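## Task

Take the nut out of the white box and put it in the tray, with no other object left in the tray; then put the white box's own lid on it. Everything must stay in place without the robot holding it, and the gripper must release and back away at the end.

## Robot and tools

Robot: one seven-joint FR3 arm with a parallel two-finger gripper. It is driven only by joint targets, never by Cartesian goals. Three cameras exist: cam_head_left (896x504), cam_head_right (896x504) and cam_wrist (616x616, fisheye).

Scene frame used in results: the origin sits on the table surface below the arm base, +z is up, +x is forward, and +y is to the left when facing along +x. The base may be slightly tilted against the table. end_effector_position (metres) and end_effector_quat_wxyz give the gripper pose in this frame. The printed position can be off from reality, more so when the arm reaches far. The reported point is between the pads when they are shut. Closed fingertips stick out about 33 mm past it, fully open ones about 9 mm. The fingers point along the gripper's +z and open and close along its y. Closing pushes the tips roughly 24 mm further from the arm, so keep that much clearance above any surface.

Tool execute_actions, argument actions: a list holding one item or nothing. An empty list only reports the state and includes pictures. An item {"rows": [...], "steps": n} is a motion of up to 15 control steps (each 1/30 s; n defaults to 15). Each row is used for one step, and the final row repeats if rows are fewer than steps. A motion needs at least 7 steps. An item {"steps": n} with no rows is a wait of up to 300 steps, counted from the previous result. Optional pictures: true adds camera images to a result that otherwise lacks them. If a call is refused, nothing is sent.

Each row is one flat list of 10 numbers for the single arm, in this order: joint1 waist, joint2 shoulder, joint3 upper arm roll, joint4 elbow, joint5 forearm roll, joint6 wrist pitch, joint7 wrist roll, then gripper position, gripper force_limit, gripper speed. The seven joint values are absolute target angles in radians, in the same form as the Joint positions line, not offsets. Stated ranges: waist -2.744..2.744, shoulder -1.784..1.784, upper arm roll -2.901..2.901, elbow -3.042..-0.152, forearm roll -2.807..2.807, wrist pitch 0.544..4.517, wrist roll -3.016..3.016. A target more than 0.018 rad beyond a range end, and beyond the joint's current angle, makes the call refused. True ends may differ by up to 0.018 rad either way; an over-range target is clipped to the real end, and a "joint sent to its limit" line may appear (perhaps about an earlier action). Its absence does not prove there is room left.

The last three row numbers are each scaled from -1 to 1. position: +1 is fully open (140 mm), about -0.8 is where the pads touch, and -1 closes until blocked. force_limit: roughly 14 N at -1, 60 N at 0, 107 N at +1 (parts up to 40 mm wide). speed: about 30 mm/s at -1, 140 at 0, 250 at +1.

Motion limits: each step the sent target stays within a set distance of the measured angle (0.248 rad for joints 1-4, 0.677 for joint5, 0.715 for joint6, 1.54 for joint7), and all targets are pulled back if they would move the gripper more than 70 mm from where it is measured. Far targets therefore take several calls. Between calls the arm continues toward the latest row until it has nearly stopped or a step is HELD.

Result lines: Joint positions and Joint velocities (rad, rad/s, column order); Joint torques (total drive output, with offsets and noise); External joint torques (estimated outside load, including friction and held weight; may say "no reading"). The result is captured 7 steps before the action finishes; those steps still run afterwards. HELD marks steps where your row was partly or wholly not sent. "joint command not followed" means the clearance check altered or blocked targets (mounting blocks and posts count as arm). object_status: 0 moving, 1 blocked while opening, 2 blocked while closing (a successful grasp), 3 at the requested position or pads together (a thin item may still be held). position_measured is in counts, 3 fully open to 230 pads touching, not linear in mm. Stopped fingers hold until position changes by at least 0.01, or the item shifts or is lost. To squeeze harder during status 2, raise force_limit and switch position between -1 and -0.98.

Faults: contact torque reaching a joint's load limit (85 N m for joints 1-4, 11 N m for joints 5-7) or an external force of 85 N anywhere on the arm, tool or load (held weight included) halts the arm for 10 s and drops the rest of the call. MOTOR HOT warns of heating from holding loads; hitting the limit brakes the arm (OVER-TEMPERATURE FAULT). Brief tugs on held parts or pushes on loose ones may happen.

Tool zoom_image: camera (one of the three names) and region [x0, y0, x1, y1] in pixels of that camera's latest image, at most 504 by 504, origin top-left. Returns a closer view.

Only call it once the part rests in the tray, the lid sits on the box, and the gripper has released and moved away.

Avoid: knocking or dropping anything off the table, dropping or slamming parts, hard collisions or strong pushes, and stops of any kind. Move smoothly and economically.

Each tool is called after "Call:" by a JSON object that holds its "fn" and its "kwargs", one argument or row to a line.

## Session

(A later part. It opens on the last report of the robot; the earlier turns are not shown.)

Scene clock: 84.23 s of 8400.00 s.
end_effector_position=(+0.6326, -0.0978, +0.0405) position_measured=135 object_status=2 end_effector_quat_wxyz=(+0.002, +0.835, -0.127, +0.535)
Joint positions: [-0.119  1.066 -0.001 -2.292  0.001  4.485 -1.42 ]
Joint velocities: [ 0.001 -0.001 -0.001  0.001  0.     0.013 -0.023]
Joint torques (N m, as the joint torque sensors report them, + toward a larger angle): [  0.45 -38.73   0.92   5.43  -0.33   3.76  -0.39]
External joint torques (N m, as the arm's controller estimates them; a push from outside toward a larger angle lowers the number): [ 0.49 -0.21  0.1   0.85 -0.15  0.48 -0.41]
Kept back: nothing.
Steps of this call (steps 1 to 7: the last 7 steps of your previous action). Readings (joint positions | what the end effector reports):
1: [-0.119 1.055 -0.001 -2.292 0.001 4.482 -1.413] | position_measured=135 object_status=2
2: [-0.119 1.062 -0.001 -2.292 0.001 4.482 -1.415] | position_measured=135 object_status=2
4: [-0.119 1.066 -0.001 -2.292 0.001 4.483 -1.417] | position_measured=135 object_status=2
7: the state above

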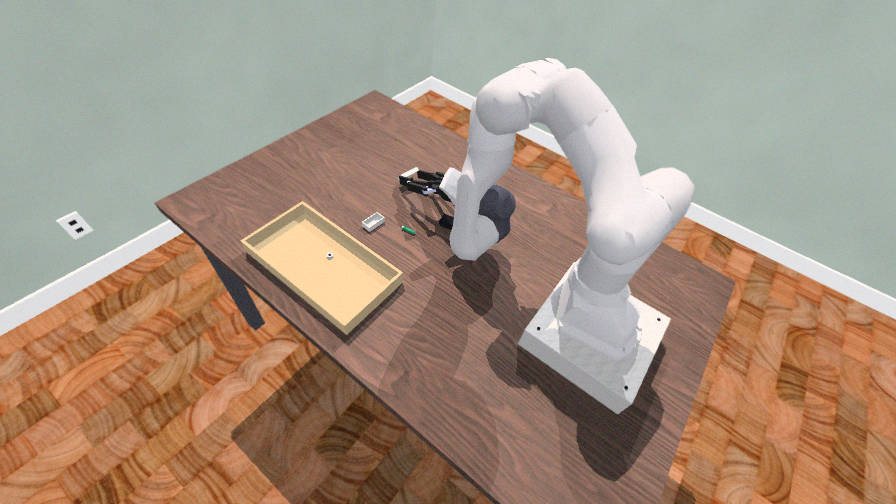

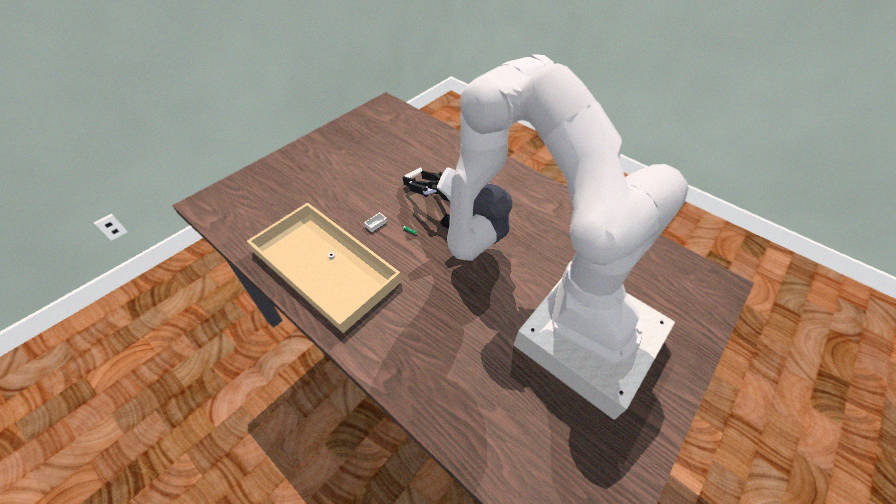

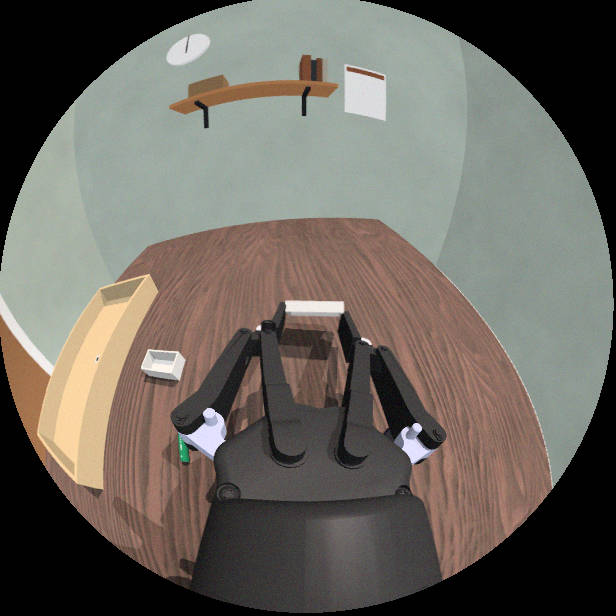

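Call:
{"fn": "execute_actions", "kwargs": {
  "actions": [
    {"rows":[[-0.12,1.075,0,-2.28,0,4.5,-1.43,-1,-0.4,-0.4],[-0.12,1.085,0,-2.275,0,4.5,-1.43,-1,-0.4,-0.4],[-0.12,1.085,0,-2.275,0,4.5,-1.43,-1,-0.4,-0.4],[-0.12,1.085,0,-2.275,0,4.5,-1.43,-1,-0.4,-0.4],[-0.12,1.085,0,-2.275,0,4.5,-1.43,-1,-0.4,-0.4],[-0.12,1.085,0,-2.275,0,4.5,-1.43,-1,-0.4,-0.4],[-0.12,1.085,0,-2.275,0,4.5,-1.43,0.2,-0.4,-0.2]],"steps":15}
  ]
}}

Call:
{"fn": "execute_actions", "kwargs": {
  "actions": [
    {"steps":8}
  ],
  "pictures": true
}}

Scene clock: 84.87 s of 8400.00 s.
end_effector_position=(+0.6330, -0.0979, +0.0371) position_measured=135 object_status=0 end_effector_quat_wxyz=(+0.004, +0.834, -0.124, +0.538)
Joint positions: [-0.119  1.083 -0.001 -2.278  0.001  4.495 -1.426]
Joint velocities: [-0.001  0.01  -0.001  0.009 -0.001  0.015 -0.003]
Joint torques (N m, as the joint torque sensors report them, + toward a larger angle): [ -0.07 -37.9    1.22   3.8   -0.27   3.57  -0.26]
External joint torques (N m, as the arm's controller estimates them; a push from outside toward a larger angle lowers the number): [-0.01  1.18  0.4  -0.92 -0.09  0.31 -0.28]
Steps of this call (steps 1 to 11: the robot went on to your last target; steps 12 to 19: the first 8 steps of this action). Readings (joint positions | what the end effector reports):
12: [-0.119 1.067 -0.001 -2.290 0.001 4.489 -1.425] | position_measured=135 object_status=2
13: [-0.119 1.071 -0.001 -2.286 0.001 4.491 -1.425] | position_measured=135 object_status=2
15: [-0.119 1.078 -0.001 -2.280 0.001 4.493 -1.425] | position_measured=135 object_status=2
19: the state above

Scene clock: 85.13 s of 8400.00 s.
end_effector_position=(+0.6335, -0.0980, +0.0379) position_measured=104 object_status=0 end_effector_quat_wxyz=(+0.004, +0.833, -0.124, +0.539)
Joint positions: [-0.119  1.084 -0.001 -2.277  0.001  4.497 -1.426]
Joint velocities: [-0.001 -0.    -0.     0.     0.001  0.004 -0.001]
Joint torques (N m, as the joint torque sensors report them, + toward a larger angle): [  0.45 -37.56   0.35   4.66  -0.31   3.74  -0.21]
External joint torques (N m, as the arm's controller estimates them; a push from outside toward a larger angle lowers the number): [ 0.65  0.89 -0.34  0.26 -0.15  0.48 -0.23]
Kept back: nothing.
Steps of this call (steps 1 to 7: the last 7 steps of your previous action; step 8: the robot went on to your last target). Readings (joint positions | what the end effector reports):
1: [-0.119 1.083 -0.001 -2.278 0.001 4.495 -1.426] | position_measured=124 object_status=0
2: [-0.119 1.084 -0.001 -2.278 0.001 4.496 -1.426] | position_measured=118 object_status=0
4: [-0.119 1.084 -0.001 -2.277 0.001 4.496 -1.426] | position_measured=105 object_status=0
8: the state above

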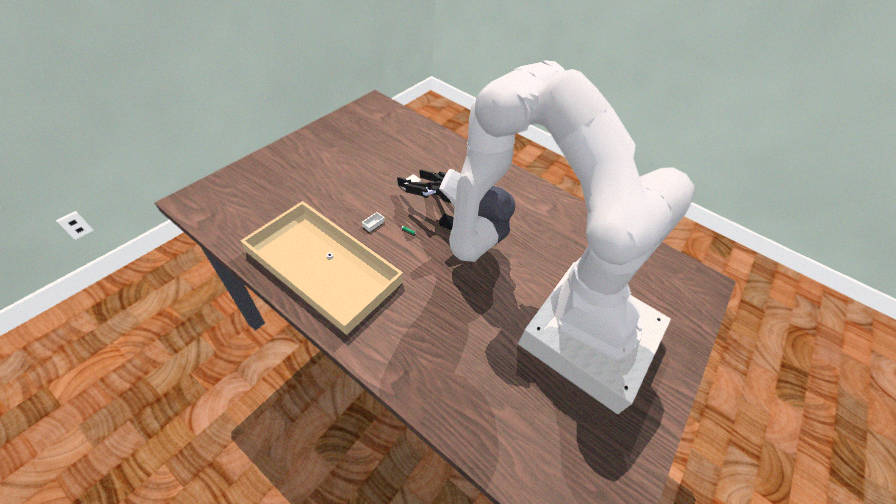

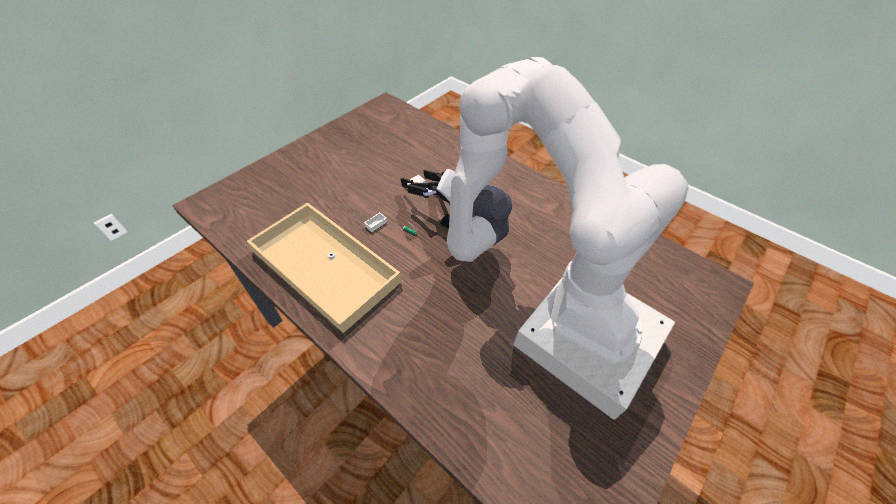

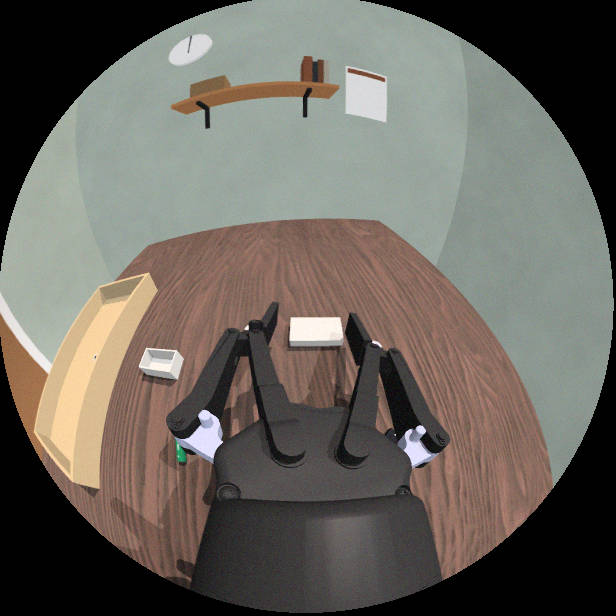

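Call:
{"fn": "execute_actions", "kwargs": {
  "actions": [
    {"rows":[[-0.12,0.8,0,-2.275,0,4.4,-1.43,0.2,-0.4,-0.2],[-0.12,0.8,0,-2.275,0,4.2,-1.43,0.2,-0.4,-0.2],[-0.12,0.7,0,-2.275,0,4.0,-1.43,0.2,-0.4,-0.2],[-0.12,0.6,0,-2.2,0,3.7,-1.43,0.2,-0.4,-0.2],[-0.12,0.45,0,-2.1,0,3.3,-1.43,0.2,-0.4,-0.2],[-0.12,0.45,0,-2.0,0,2.9,-1.43,0.2,-0.4,-0.2],[-0.12,0.45,0,-1.89,0,2.416,-1.43,0.2,-0.4,-0.2]],"steps":15}
  ]
}}

Call:
{"fn": "execute_actions", "kwargs": {
  "actions": [
    {"rows":[[-0.12,0.45,0,-1.89,0,2.416,-1.43,0.2,-0.4,-0.2]],"steps":15}
  ]
}}

Call:
{"fn": "execute_actions", "kwargs": {
  "actions": [
    {"rows":[[-0.12,0.45,0,-1.89,0,2.416,-1.43,0.2,-0.4,-0.2]],"steps":15}
  ]
}}

Call:
{"fn": "execute_actions", "kwargs": {
  "actions": [
    {"rows":[[-0.12,0.528,0,-1.89,0,2.416,-1.43,0.2,-0.4,-0.2]],"steps":15}
  ]
}}

Call:
{"fn": "execute_actions", "kwargs": {
  "actions": []
}}

Scene clock: 86.20 s of 8400.00 s.
end_effector_position=(+0.7798, -0.1200, +0.1949) position_measured=104 object_status=3 end_effector_quat_wxyz=(+0.004, +0.832, -0.124, +0.541)
Joint positions: [-0.119  0.729 -0.001 -2.117  0.001  3.986 -1.427]
Joint velocities: [ 0.001 -1.107 -0.     1.13  -0.    -1.759 -0.   ]
Joint torques (N m, as the joint torque sensors report them, + toward a larger angle): [  0.08 -37.88   0.09  10.13   0.19   3.18  -0.11]
External joint torques (N m, as the arm's controller estimates them; a push from outside toward a larger angle lowers the number): [ 0.08  0.72 -0.57  2.35  0.01 -0.76 -0.13]
Steps of this call (steps 1 to 15: the robot went on to your last target; steps 16 to 24: nothing new was sent; steps 25 to 32: the first 8 steps of this action). Readings (joint positions | what the end effector reports):
25: [-0.119 1.072 -0.001 -2.282 0.001 4.489 -1.427] | position_measured=104 object_status=3
26: [-0.119 1.037 -0.001 -2.288 0.001 4.458 -1.427] | position_measured=104 object_status=3
28: [-0.119 0.915 -0.001 -2.275 0.001 4.274 -1.427] | position_measured=104 object_status=3
32: the state above

Scene clock: 86.70 s of 8400.00 s.
end_effector_position=(+0.8189, -0.1256, +0.2847) position_measured=104 object_status=3 end_effector_quat_wxyz=(+0.003, +0.916, -0.137, +0.376)
Joint positions: [-0.119  0.445 -0.001 -1.894  0.001  3.108 -1.427]
Joint velocities: [ 0.001  0.006  0.001  0.    -0.    -1.075  0.   ]
Joint torques (N m, as the joint torque sensors report them, + toward a larger angle): [ -0.06 -42.38   0.47  22.24   0.71   3.35  -0.01]
External joint torques (N m, as the arm's controller estimates them; a push from outside toward a larger angle lowers the number): [-0.06  2.4   0.05 -0.56  0.09 -0.53 -0.02]
Steps of this call (steps 1 to 7: the last 7 steps of your previous action; steps 8 to 15: the first 8 steps of this action). Readings (joint positions | what the end effector reports):
8: [-0.119 0.451 -0.001 -1.899 0.001 3.368 -1.427] | position_measured=104 object_status=3
9: [-0.119 0.447 -0.001 -1.896 0.001 3.330 -1.427] | position_measured=104 object_status=3
11: [-0.119 0.445 -0.001 -1.894 0.001 3.256 -1.427] | position_measured=104 object_status=3
15: the state above

Scene clock: 87.20 s of 8400.00 s.
end_effector_position=(+0.6909, -0.1061, +0.1589) position_measured=104 object_status=3 end_effector_quat_wxyz=(+0.002, +0.983, -0.147, +0.110)
Joint positions: [-0.119  0.448 -0.001 -1.892  0.001  2.558 -1.427]
Joint velocities: [ 0.001  0.021 -0.001 -0.001  0.    -0.858 -0.   ]
Joint torques (N m, as the joint torque sensors report them, + toward a larger angle): [ -0.33 -43.6    0.3   21.9    0.58   2.81  -0.17]
External joint torques (N m, as the arm's controller estimates them; a push from outside toward a larger angle lowers the number): [-0.25  1.67 -0.06 -1.27 -0.06 -0.58 -0.17]
Steps of this call (steps 1 to 7: the last 7 steps of your previous action; steps 8 to 15: the first 8 steps of this action). Readings (joint positions | what the end effector reports):
8: [-0.119 0.446 -0.001 -1.893 0.001 2.812 -1.427] | position_measured=104 object_status=3
9: [-0.119 0.447 -0.001 -1.893 0.001 2.775 -1.427] | position_measured=104 object_status=3
11: [-0.119 0.447 -0.001 -1.893 0.001 2.700 -1.427] | position_measured=104 object_status=3
15: the state above

Scene clock: 87.70 s of 8400.00 s.
end_effector_position=(+0.6261, -0.0963, +0.0865) position_measured=104 object_status=3 end_effector_quat_wxyz=(+0.001, +0.989, -0.148, +0.000)
Joint positions: [-0.119  0.532 -0.001 -1.893  0.001  2.424 -1.427]
Joint velocities: [-0.     0.038 -0.001  0.     0.    -0.051  0.003]
Joint torques (N m, as the joint torque sensors report them, + toward a larger angle): [  0.58 -47.83   0.97  21.06   0.51   2.75  -0.28]
External joint torques (N m, as the arm's controller estimates them; a push from outside toward a larger angle lowers the number): [ 0.77  2.58  0.6  -3.07 -0.12 -0.27 -0.28]
Steps of this call (steps 1 to 7: the last 7 steps of your previous action; steps 8 to 15: the first 8 steps of this action). Readings (joint positions | what the end effector reports):
8: [-0.119 0.457 -0.001 -1.887 0.001 2.448 -1.427] | position_measured=104 object_status=3
9: [-0.119 0.473 -0.001 -1.884 0.001 2.445 -1.427] | position_measured=104 object_status=3
11: [-0.119 0.505 -0.001 -1.887 0.001 2.436 -1.427] | position_measured=104 object_status=3
15: the state above

Scene clock: 87.93 s of 8400.00 s.
end_effector_position=(+0.6261, -0.0963, +0.0879) position_measured=104 object_status=3 end_effector_quat_wxyz=(+0.001, +0.989, -0.148, +0.000)
Joint positions: [-0.119  0.53  -0.001 -1.892  0.001  2.42  -1.427]
Joint velocities: [-0.    -0.006 -0.001  0.002  0.001 -0.005  0.001]
Joint torques (N m, as the joint torque sensors report them, + toward a larger angle): [  0.17 -45.12   0.5   21.21   0.53   2.23  -0.19]
External joint torques (N m, as the arm's controller estimates them; a push from outside toward a larger angle lowers the number): [ 0.33 -0.49  0.14  0.5  -0.05 -0.27 -0.19]
Kept back: nothing.
Steps of this call (steps 1 to 7: the last 7 steps of your previous action). Readings (joint positions | what the end effector reports):
1: [-0.119 0.532 -0.001 -1.893 0.001 2.422 -1.427] | position_measured=104 object_status=3
2: [-0.119 0.532 -0.001 -1.893 0.001 2.422 -1.427] | position_measured=104 object_status=3
4: [-0.119 0.531 -0.001 -1.893 0.001 2.420 -1.427] | position_measured=104 object_status=3
7: the state above

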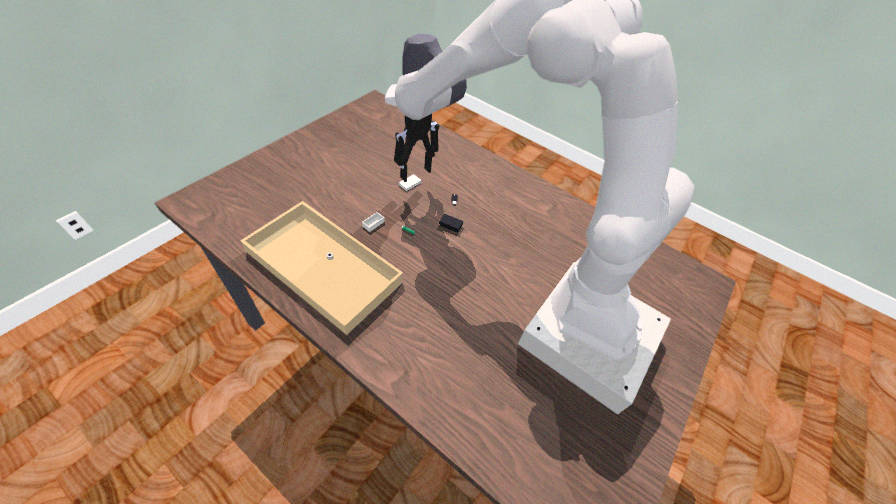

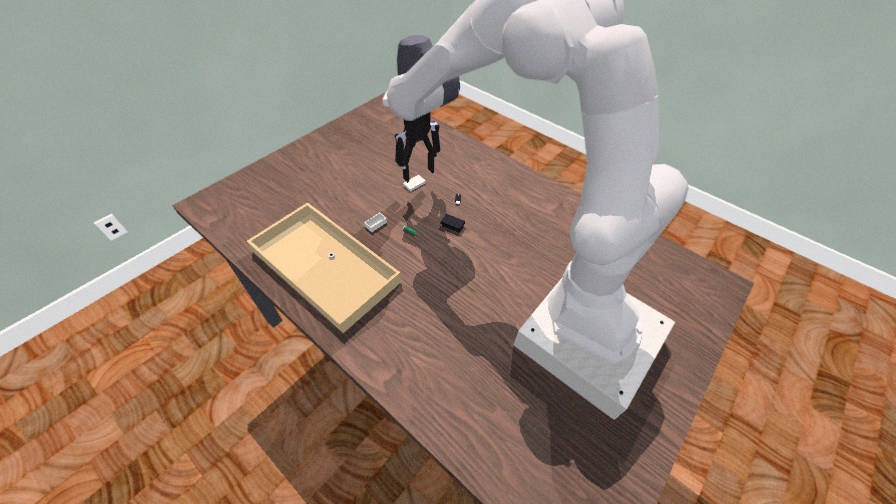

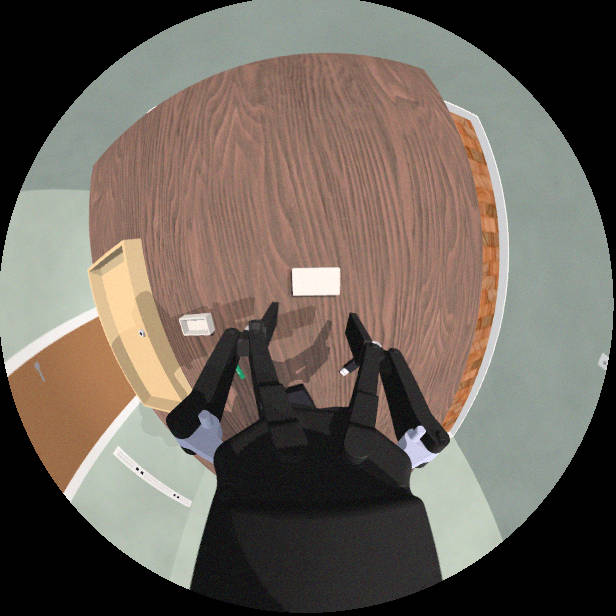

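Call:
{"fn": "execute_actions", "kwargs": {
  "actions": [
    {"rows":[[-0.12,0.55,0,-1.85,0,2.45,-1.43,0.2,-0.4,-0.2],[-0.12,0.58,0,-1.83,0,2.46,-1.43,0.2,-0.4,-0.2],[-0.12,0.6,0,-1.828,0,2.46,-1.43,0.2,-0.4,-0.2],[-0.12,0.616,0,-1.828,0,2.46,-1.43,0.2,-0.4,-0.2],[-0.12,0.616,0,-1.828,0,2.46,-1.43,0.2,-0.4,-0.2],[-0.12,0.616,0,-1.828,0,2.46,-1.43,0.2,-0.4,-0.2],[-0.12,0.63,0,-1.825,0,2.479,-1.43,0.2,-0.4,-0.2],[-0.12,0.64,0,-1.823,0,2.479,-1.43,0.2,-0.4,-0.2],[-0.12,0.65,0,-1.82,0,2.479,-1.43,0.2,-0.4,-0.2],[-0.12,0.659,0,-1.82,0,2.479,-1.43,0.2,-0.4,-0.2]],"steps":15}
  ]
}}

Call:
{"fn": "execute_actions", "kwargs": {
  "actions": []
}}

Scene clock: 88.97 s of 8400.00 s.
end_effector_position=(+0.6427, -0.0989, +0.0604) position_measured=104 object_status=3 end_effector_quat_wxyz=(+0.001, +0.989, -0.148, +0.006)
Joint positions: [-0.119  0.616 -0.    -1.83   0.001  2.455 -1.427]
Joint velocities: [-0.     0.311 -0.     0.062 -0.     0.129  0.   ]
Joint torques (N m, as the joint torque sensors report them, + toward a larger angle): [  0.   -47.23   0.76  20.47   0.6    2.99  -0.32]
External joint torques (N m, as the arm's controller estimates them; a push from outside toward a larger angle lowers the number): [ 0.12  1.74  0.28 -0.29  0.04  0.49 -0.32]
Steps of this call (steps 1 to 15: the robot went on to your last target; steps 16 to 23: nothing new was sent; steps 24 to 31: the first 8 steps of this action). Readings (joint positions | what the end effector reports):
24: [-0.119 0.534 -0.001 -1.884 0.001 2.421 -1.427] | position_measured=104 object_status=3
25: [-0.119 0.544 -0.001 -1.868 0.001 2.427 -1.427] | position_measured=104 object_status=3
27: [-0.119 0.570 -0.000 -1.842 0.001 2.440 -1.427] | position_measured=104 object_status=3
31: the state above

Scene clock: 89.20 s of 8400.00 s.
end_effector_position=(+0.6347, -0.0977, +0.0356) position_measured=104 object_status=3 end_effector_quat_wxyz=(+0.001, +0.989, -0.148, -0.006)
Joint positions: [-0.119  0.66  -0.    -1.825  0.001  2.47  -1.427]
Joint velocities: [-0.001  0.022 -0.     0.007  0.001  0.029 -0.   ]
Joint torques (N m, as the joint torque sensors report them, + toward a larger angle): [  0.66 -48.98   0.03  22.05   0.42   3.32  -0.22]
External joint torques (N m, as the arm's controller estimates them; a push from outside toward a larger angle lowers the number): [ 0.86  1.09 -0.43  0.48 -0.14  0.59 -0.22]
Kept back: nothing.
Steps of this call (steps 1 to 7: the last 7 steps of your previous action). Readings (joint positions | what the end effector reports):
1: [-0.119 0.626 -0.000 -1.828 0.001 2.459 -1.427] | position_measured=104 object_status=3
2: [-0.119 0.636 -0.000 -1.826 0.001 2.462 -1.427] | position_measured=104 object_status=3
4: [-0.119 0.651 -0.000 -1.825 0.001 2.467 -1.427] | position_measured=104 object_status=3
7: the state above

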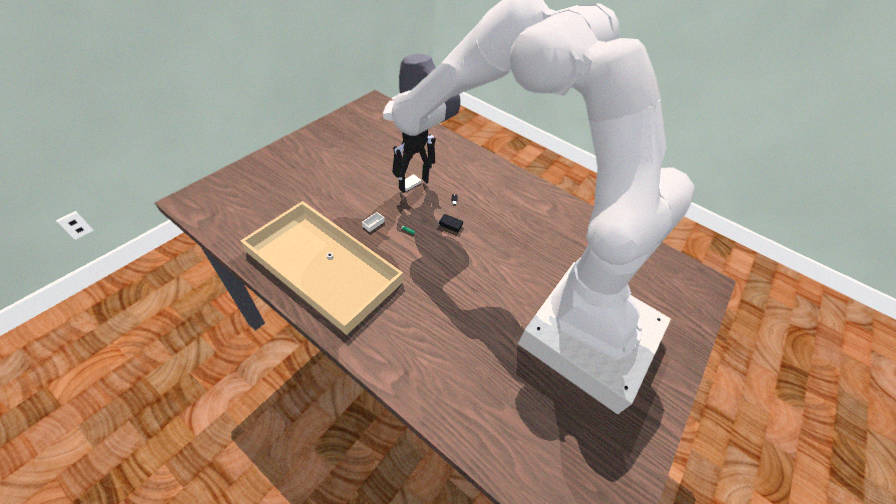

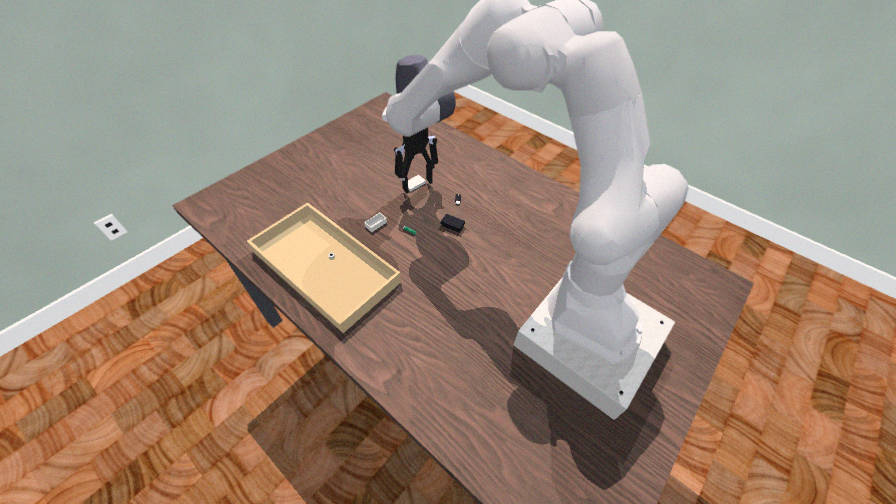

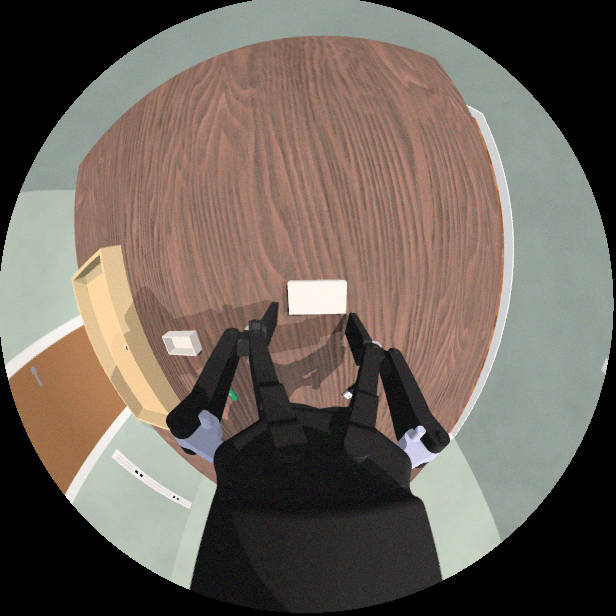

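Call:
{"fn": "execute_actions", "kwargs": {
  "actions": [
    {"rows":[[-0.12,0.67,0,-1.81,0,2.485,-1.43,0.2,-0.4,-0.3],[-0.12,0.68,0,-1.805,0,2.49,-1.43,0.2,-0.4,-0.3],[-0.12,0.68,0,-1.805,0,2.49,-1.43,0.2,-0.4,-0.3],[-0.12,0.68,0,-1.805,0,2.49,-1.43,0.2,-0.4,-0.3],[-0.12,0.68,0,-1.805,0,2.49,-1.43,0.2,-0.4,-0.3],[-0.12,0.68,0,-1.805,0,2.49,-1.43,0.2,-0.4,-0.3],[-0.12,0.68,0,-1.805,0,2.49,-1.43,-1,-0.4,-0.3]],"steps":15}
  ]
}}

Call:
{"fn": "execute_actions", "kwargs": {
  "actions": [
    {"steps":8}
  ],
  "pictures": true
}}

Scene clock: 91.60 s of 8400.00 s.
end_effector_position=(+0.6418, -0.0988, +0.0312) position_measured=108 object_status=0 end_effector_quat_wxyz=(+0.001, +0.989, -0.148, +0.000)
Joint positions: [-0.119  0.678 -0.    -1.808  0.001  2.485 -1.427]
Joint velocities: [ 0.     0.018 -0.001  0.005 -0.     0.012  0.001]
Joint torques (N m, as the joint torque sensors report them, + toward a larger angle): [ -0.02 -46.78   1.22  20.21   0.48   3.04  -0.25]
External joint torques (N m, as the arm's controller estimates them; a push from outside toward a larger angle lowers the number): [ 0.1   1.92  0.7  -0.37 -0.06  0.44 -0.25]
Steps of this call (steps 1 to 30: the robot went on to your last target; steps 31 to 64: nothing new was sent; steps 65 to 72: the first 8 steps of this action). Readings (joint positions | what the end effector reports):
65: [-0.119 0.661 -0.000 -1.820 0.001 2.477 -1.427] | position_measured=104 object_status=3
66: [-0.119 0.665 -0.000 -1.815 0.001 2.479 -1.427] | position_measured=104 object_status=3
68: [-0.119 0.672 -0.000 -1.810 0.001 2.482 -1.427] | position_measured=104 object_status=3
72: the state above

Scene clock: 91.87 s of 8400.00 s.
end_effector_position=(+0.6436, -0.0991, +0.0321) position_measured=137 object_status=0 end_effector_quat_wxyz=(+0.001, +0.989, -0.148, +0.002)
Joint positions: [-0.119  0.678 -0.    -1.806  0.001  2.487 -1.427]
Joint velocities: [0.002 0.001 0.001 0.    0.    0.002 0.   ]
Joint torques (N m, as the joint torque sensors report them, + toward a larger angle): [  0.31 -45.73  -0.16  19.67   0.52   2.94  -0.29]
External joint torques (N m, as the arm's controller estimates them; a push from outside toward a larger angle lowers the number): [ 0.27  2.09 -0.8  -0.47 -0.01  0.41 -0.29]
Kept back: nothing.
Steps of this call (steps 1 to 7: the last 7 steps of your previous action; step 8: the robot went on to your last target). Readings (joint positions | what the end effector reports):
1: [-0.119 0.679 -0.000 -1.808 0.001 2.485 -1.427] | position_measured=114 object_status=0
2: [-0.119 0.679 -0.000 -1.808 0.001 2.486 -1.427] | position_measured=120 object_status=0
4: [-0.119 0.678 -0.000 -1.807 0.001 2.486 -1.427] | position_measured=131 object_status=0
8: the state above

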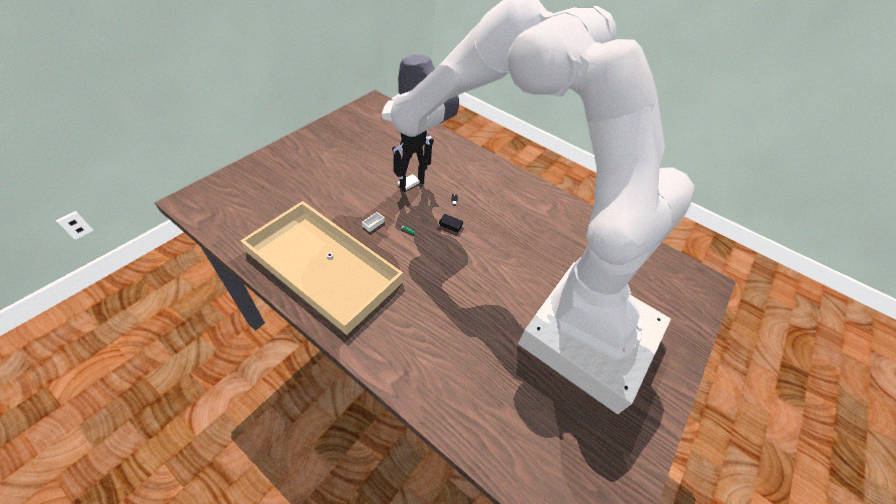

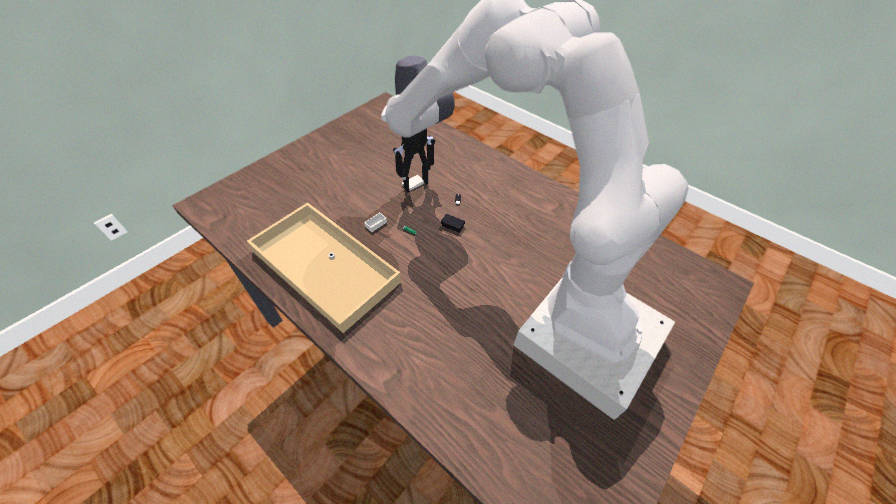

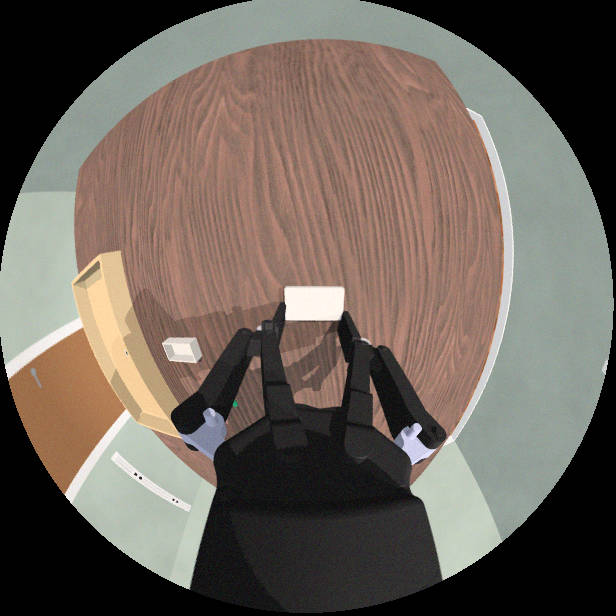

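Call:
{"fn": "execute_actions", "kwargs": {
  "actions": [
    {"rows":[[-0.12,0.66,0,-1.806,0,2.487,-1.43,-1,-0.4,-0.3],[-0.12,0.6,0,-1.806,0,2.46,-1.43,-1,-0.4,-0.3],[-0.12,0.53,0,-1.85,0,2.42,-1.43,-1,-0.4,-0.3],[-0.08,0.52,0,-1.89,0,2.41,-1.43,-1,-0.4,-0.3],[0.0,0.52,0,-1.89,0,2.41,-1.43,-1,-0.4,-0.3],[0.1,0.52,0,-1.89,0,2.41,-1.43,-1,-0.4,-0.3],[0.19,0.52,0,-1.89,0,2.41,-1.43,-1,-0.4,-0.3]],"steps":15}
  ]
}}

Call:
{"fn": "execute_actions", "kwargs": {
  "actions": [
    {"rows":[[0.19,0.52,0,-1.89,0,2.41,-1.43,-1,-0.4,-0.3]],"steps":12}
  ]
}}

Call:
{"fn": "execute_actions", "kwargs": {
  "actions": []
}}

Scene clock: 92.83 s of 8400.00 s.
end_effector_position=(+0.6554, -0.0507, +0.0980) position_measured=137 object_status=2 end_effector_quat_wxyz=(+0.004, +0.994, -0.109, +0.026)
Joint positions: [-0.027  0.539 -0.016 -1.859  0.001  2.448 -1.427]
Joint velocities: [ 0.819 -0.165  0.038 -0.038  0.001 -0.041 -0.   ]
Joint torques (N m, as the joint torque sensors report them, + toward a larger angle): [  3.2  -39.     0.89  13.65   0.63   1.52  -0.18]
External joint torques (N m, as the arm's controller estimates them; a push from outside toward a larger angle lowers the number): [ 2.07 -0.97 -1.45 -3.02  0.21 -0.37 -0.17]
Steps of this call (steps 1 to 15: the robot went on to your last target; steps 16 to 21: nothing new was sent; steps 22 to 29: the first 8 steps of this action). Readings (joint positions | what the end effector reports):
22: [-0.119 0.677 -0.000 -1.807 0.001 2.487 -1.427] | position_measured=137 object_status=2
23: [-0.119 0.668 -0.000 -1.811 0.001 2.482 -1.427] | position_measured=137 object_status=2
25: [-0.115 0.606 -0.004 -1.844 0.001 2.461 -1.427] | position_measured=137 object_status=2
29: the state above

Scene clock: 93.23 s of 8400.00 s.
end_effector_position=(+0.6274, +0.1122, +0.0934) position_measured=137 object_status=2 end_effector_quat_wxyz=(-0.002, +1.000, +0.015, +0.004)
Joint positions: [ 0.199  0.522  0.01  -1.888  0.001  2.418 -1.427]
Joint velocities: [-0.011 -0.002 -0.063 -0.01  -0.    -0.034  0.   ]
Joint torques (N m, as the joint torque sensors report them, + toward a larger angle): [ -3.51 -45.72  -2.22  18.87   0.48   2.4   -0.16]
External joint torques (N m, as the arm's controller estimates them; a push from outside toward a larger angle lowers the number): [ 0.83 -0.47 -0.23 -2.48 -0.16 -0.21 -0.17]
Steps of this call (steps 1 to 7: the last 7 steps of your previous action; steps 8 to 12: the first 5 steps of this action). Readings (joint positions | what the end effector reports):
8: [0.181 0.523 0.007 -1.884 0.001 2.425 -1.427] | position_measured=137 object_status=2
9: [0.191 0.523 0.010 -1.886 0.001 2.422 -1.427] | position_measured=137 object_status=2
11: [0.199 0.523 0.011 -1.887 0.001 2.419 -1.427] | position_measured=137 object_status=2
12: the state above

Scene clock: 93.47 s of 8400.00 s.
end_effector_position=(+0.6282, +0.1008, +0.0934) position_measured=137 object_status=2 end_effector_quat_wxyz=(+0.001, +1.000, +0.007, +0.003)
Joint positions: [ 0.191  0.522  0.    -1.888  0.001  2.414 -1.427]
Joint velocities: [-0.006 -0.001 -0.008 -0.     0.    -0.008  0.   ]
Joint torques (N m, as the joint torque sensors report them, + toward a larger angle): [  1.07 -45.44  -0.18  18.55   0.52   2.12  -0.2 ]
External joint torques (N m, as the arm's controller estimates them; a push from outside toward a larger angle lowers the number): [ 0.25 -0.52 -1.38 -2.49 -0.04 -0.42 -0.2 ]
Kept back: nothing.
Steps of this call (steps 1 to 7: the last 7 steps of your previous action). Readings (joint positions | what the end effector reports):
1: [0.198 0.522 0.008 -1.888 0.001 2.417 -1.427] | position_measured=137 object_status=2
2: [0.196 0.522 0.006 -1.888 0.001 2.416 -1.427] | position_measured=137 object_status=2
4: [0.193 0.522 0.003 -1.888 0.001 2.415 -1.427] | position_measured=137 object_status=2
7: the state above

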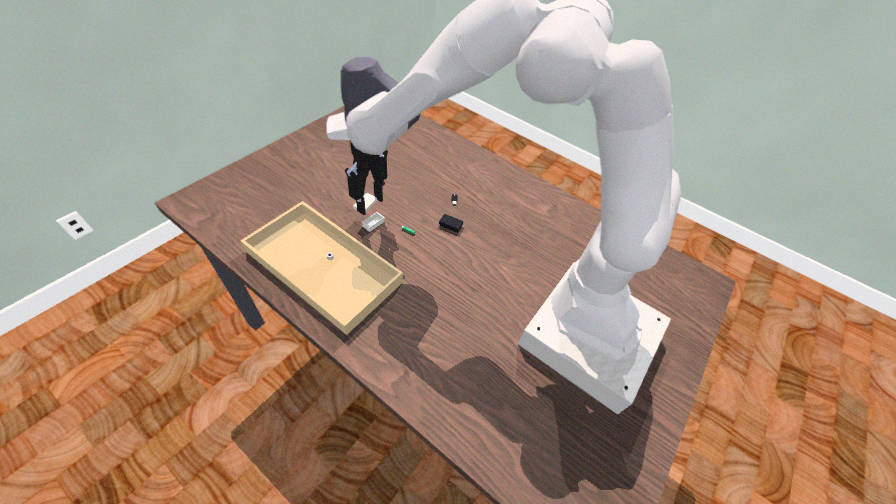

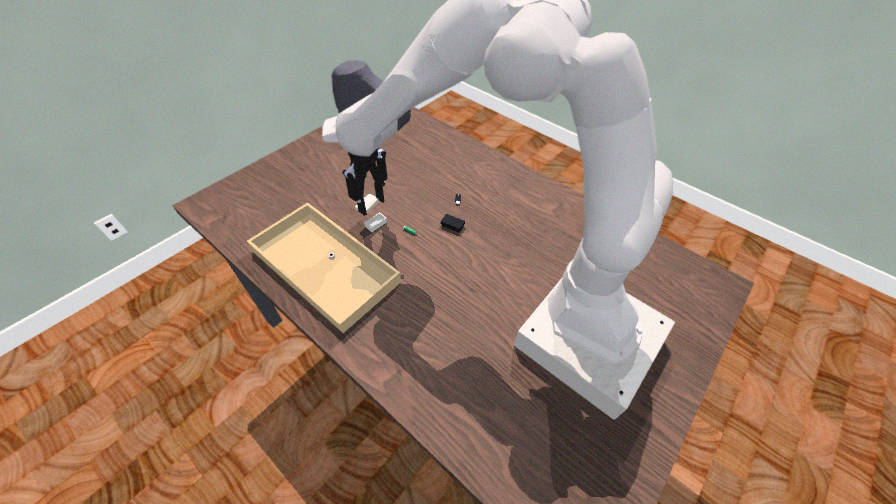

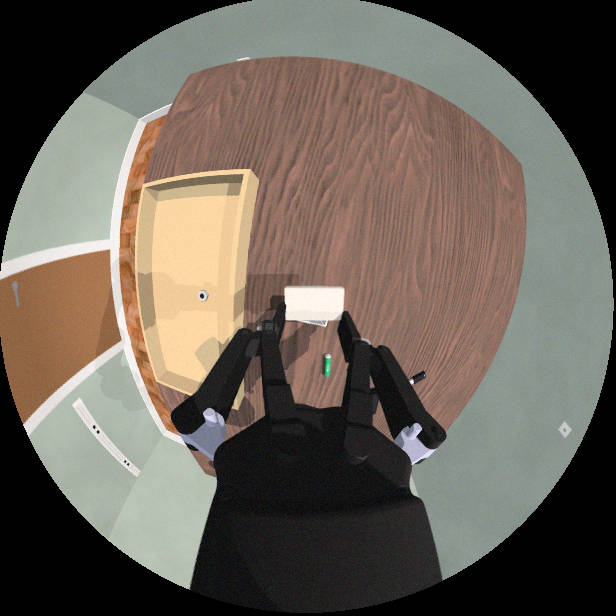

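Call:
{"fn": "execute_actions", "kwargs": {
  "actions": [
    {"rows":[[0.09,0.52,0,-1.89,0,2.41,-1.43,-1,-0.4,-0.3]],"steps":15}
  ]
}}

Call:
{"fn": "execute_actions", "kwargs": {
  "actions": []
}}

Call:
{"fn": "zoom_image", "kwargs": {
  "camera": "cam_wrist",
  "region": [200,250,380,370]
}}

Scene clock: 94.10 s of 8400.00 s.
end_effector_position=(+0.6351, +0.0292, +0.0935) position_measured=137 object_status=2 end_effector_quat_wxyz=(+0.003, +0.999, -0.048, +0.002)
Joint positions: [ 0.086  0.522 -0.007 -1.888  0.001  2.412 -1.427]
Joint velocities: [-0.09   0.    -0.026 -0.    -0.001 -0.001  0.001]
Joint torques (N m, as the joint torque sensors report them, + toward a larger angle): [  7.46 -44.74   5.17  18.31   0.49   2.29  -0.18]
External joint torques (N m, as the arm's controller estimates them; a push from outside toward a larger angle lowers the number): [-0.3   0.1  -1.67 -2.58  0.04 -0.23 -0.17]
Steps of this call (steps 1 to 11: the robot went on to your last target; steps 12 to 19: the first 8 steps of this action). Readings (joint positions | what the end effector reports):
12: [0.179 0.522 0.009 -1.888 0.001 2.413 -1.427] | position_measured=137 object_status=2
13: [0.160 0.522 0.013 -1.888 0.001 2.413 -1.427] | position_measured=137 object_status=2
15: [0.123 0.522 0.007 -1.888 0.001 2.413 -1.427] | position_measured=137 object_status=2
19: the state above

Scene clock: 94.33 s of 8400.00 s.
end_effector_position=(+0.6349, +0.0339, +0.0935) position_measured=137 object_status=2 end_effector_quat_wxyz=(+0.001, +0.999, -0.045, +0.002)
Joint positions: [ 0.088  0.522 -0.001 -1.888  0.001  2.412 -1.427]
Joint velocities: [ 0.014 -0.001  0.014 -0.001  0.002 -0.    -0.   ]
Joint torques (N m, as the joint torque sensors report them, + toward a larger angle): [  1.87 -44.97  -0.37  18.31   0.52   2.33  -0.32]
External joint torques (N m, as the arm's controller estimates them; a push from outside toward a larger angle lowers the number): [ 2.89  0.09  0.01 -2.82 -0.07 -0.22 -0.32]
Kept back: nothing.
Steps of this call (steps 1 to 7: the last 7 steps of your previous action). Readings (joint positions | what the end effector reports):
1: [0.084 0.522 -0.007 -1.888 0.001 2.412 -1.427] | position_measured=137 object_status=2
2: [0.084 0.522 -0.006 -1.888 0.001 2.412 -1.427] | position_measured=137 object_status=2
4: [0.085 0.522 -0.004 -1.888 0.001 2.412 -1.427] | position_measured=137 object_status=2
7: the state above

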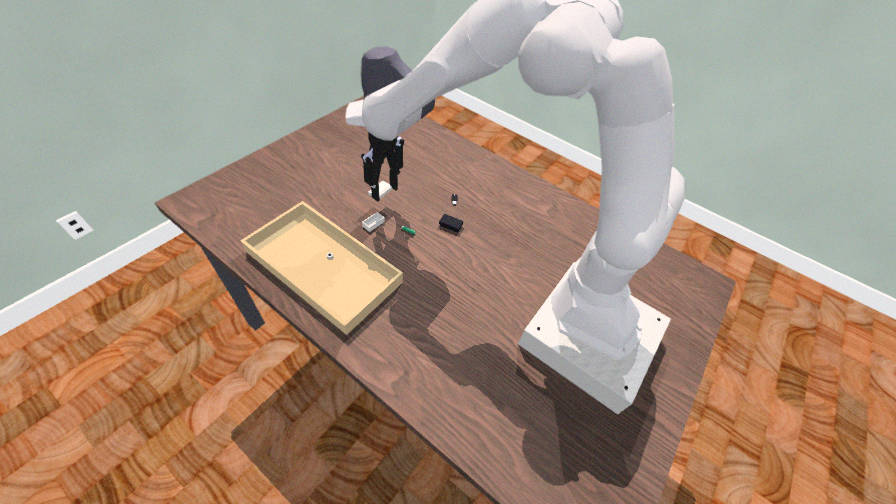

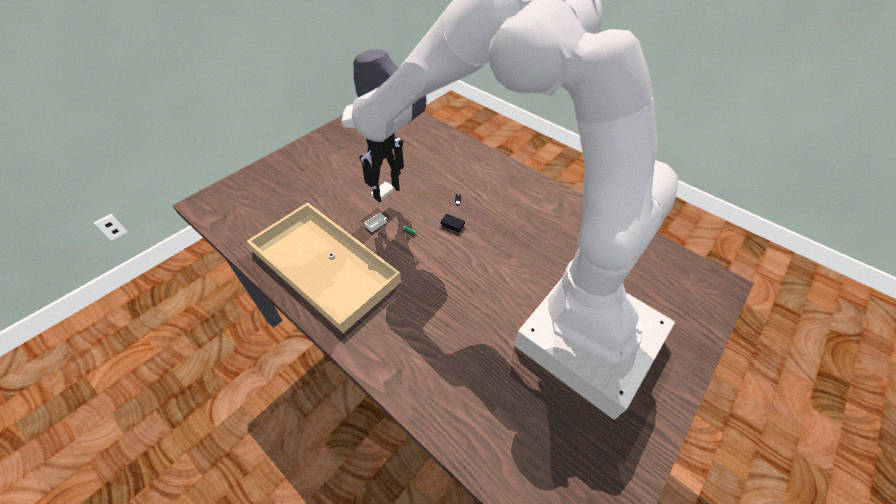

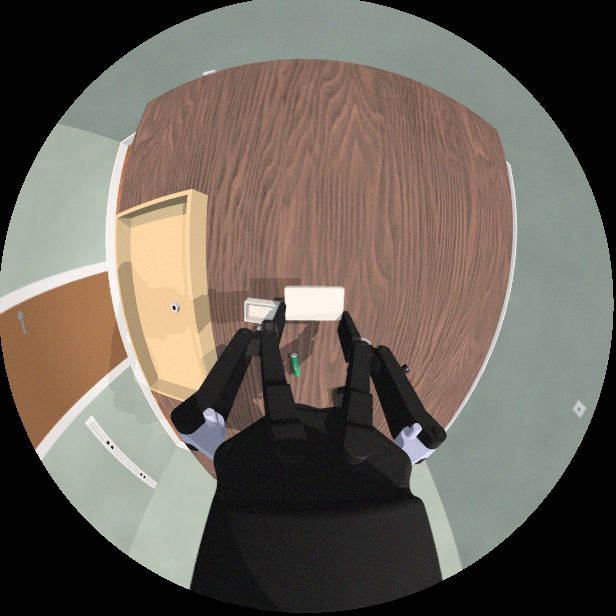

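Region (200, 250, 380, 370) of cam_wrist's 616x616 image, scaled by 2.800, with more detail than that image has.

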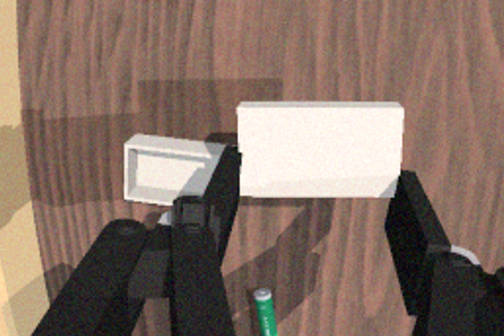

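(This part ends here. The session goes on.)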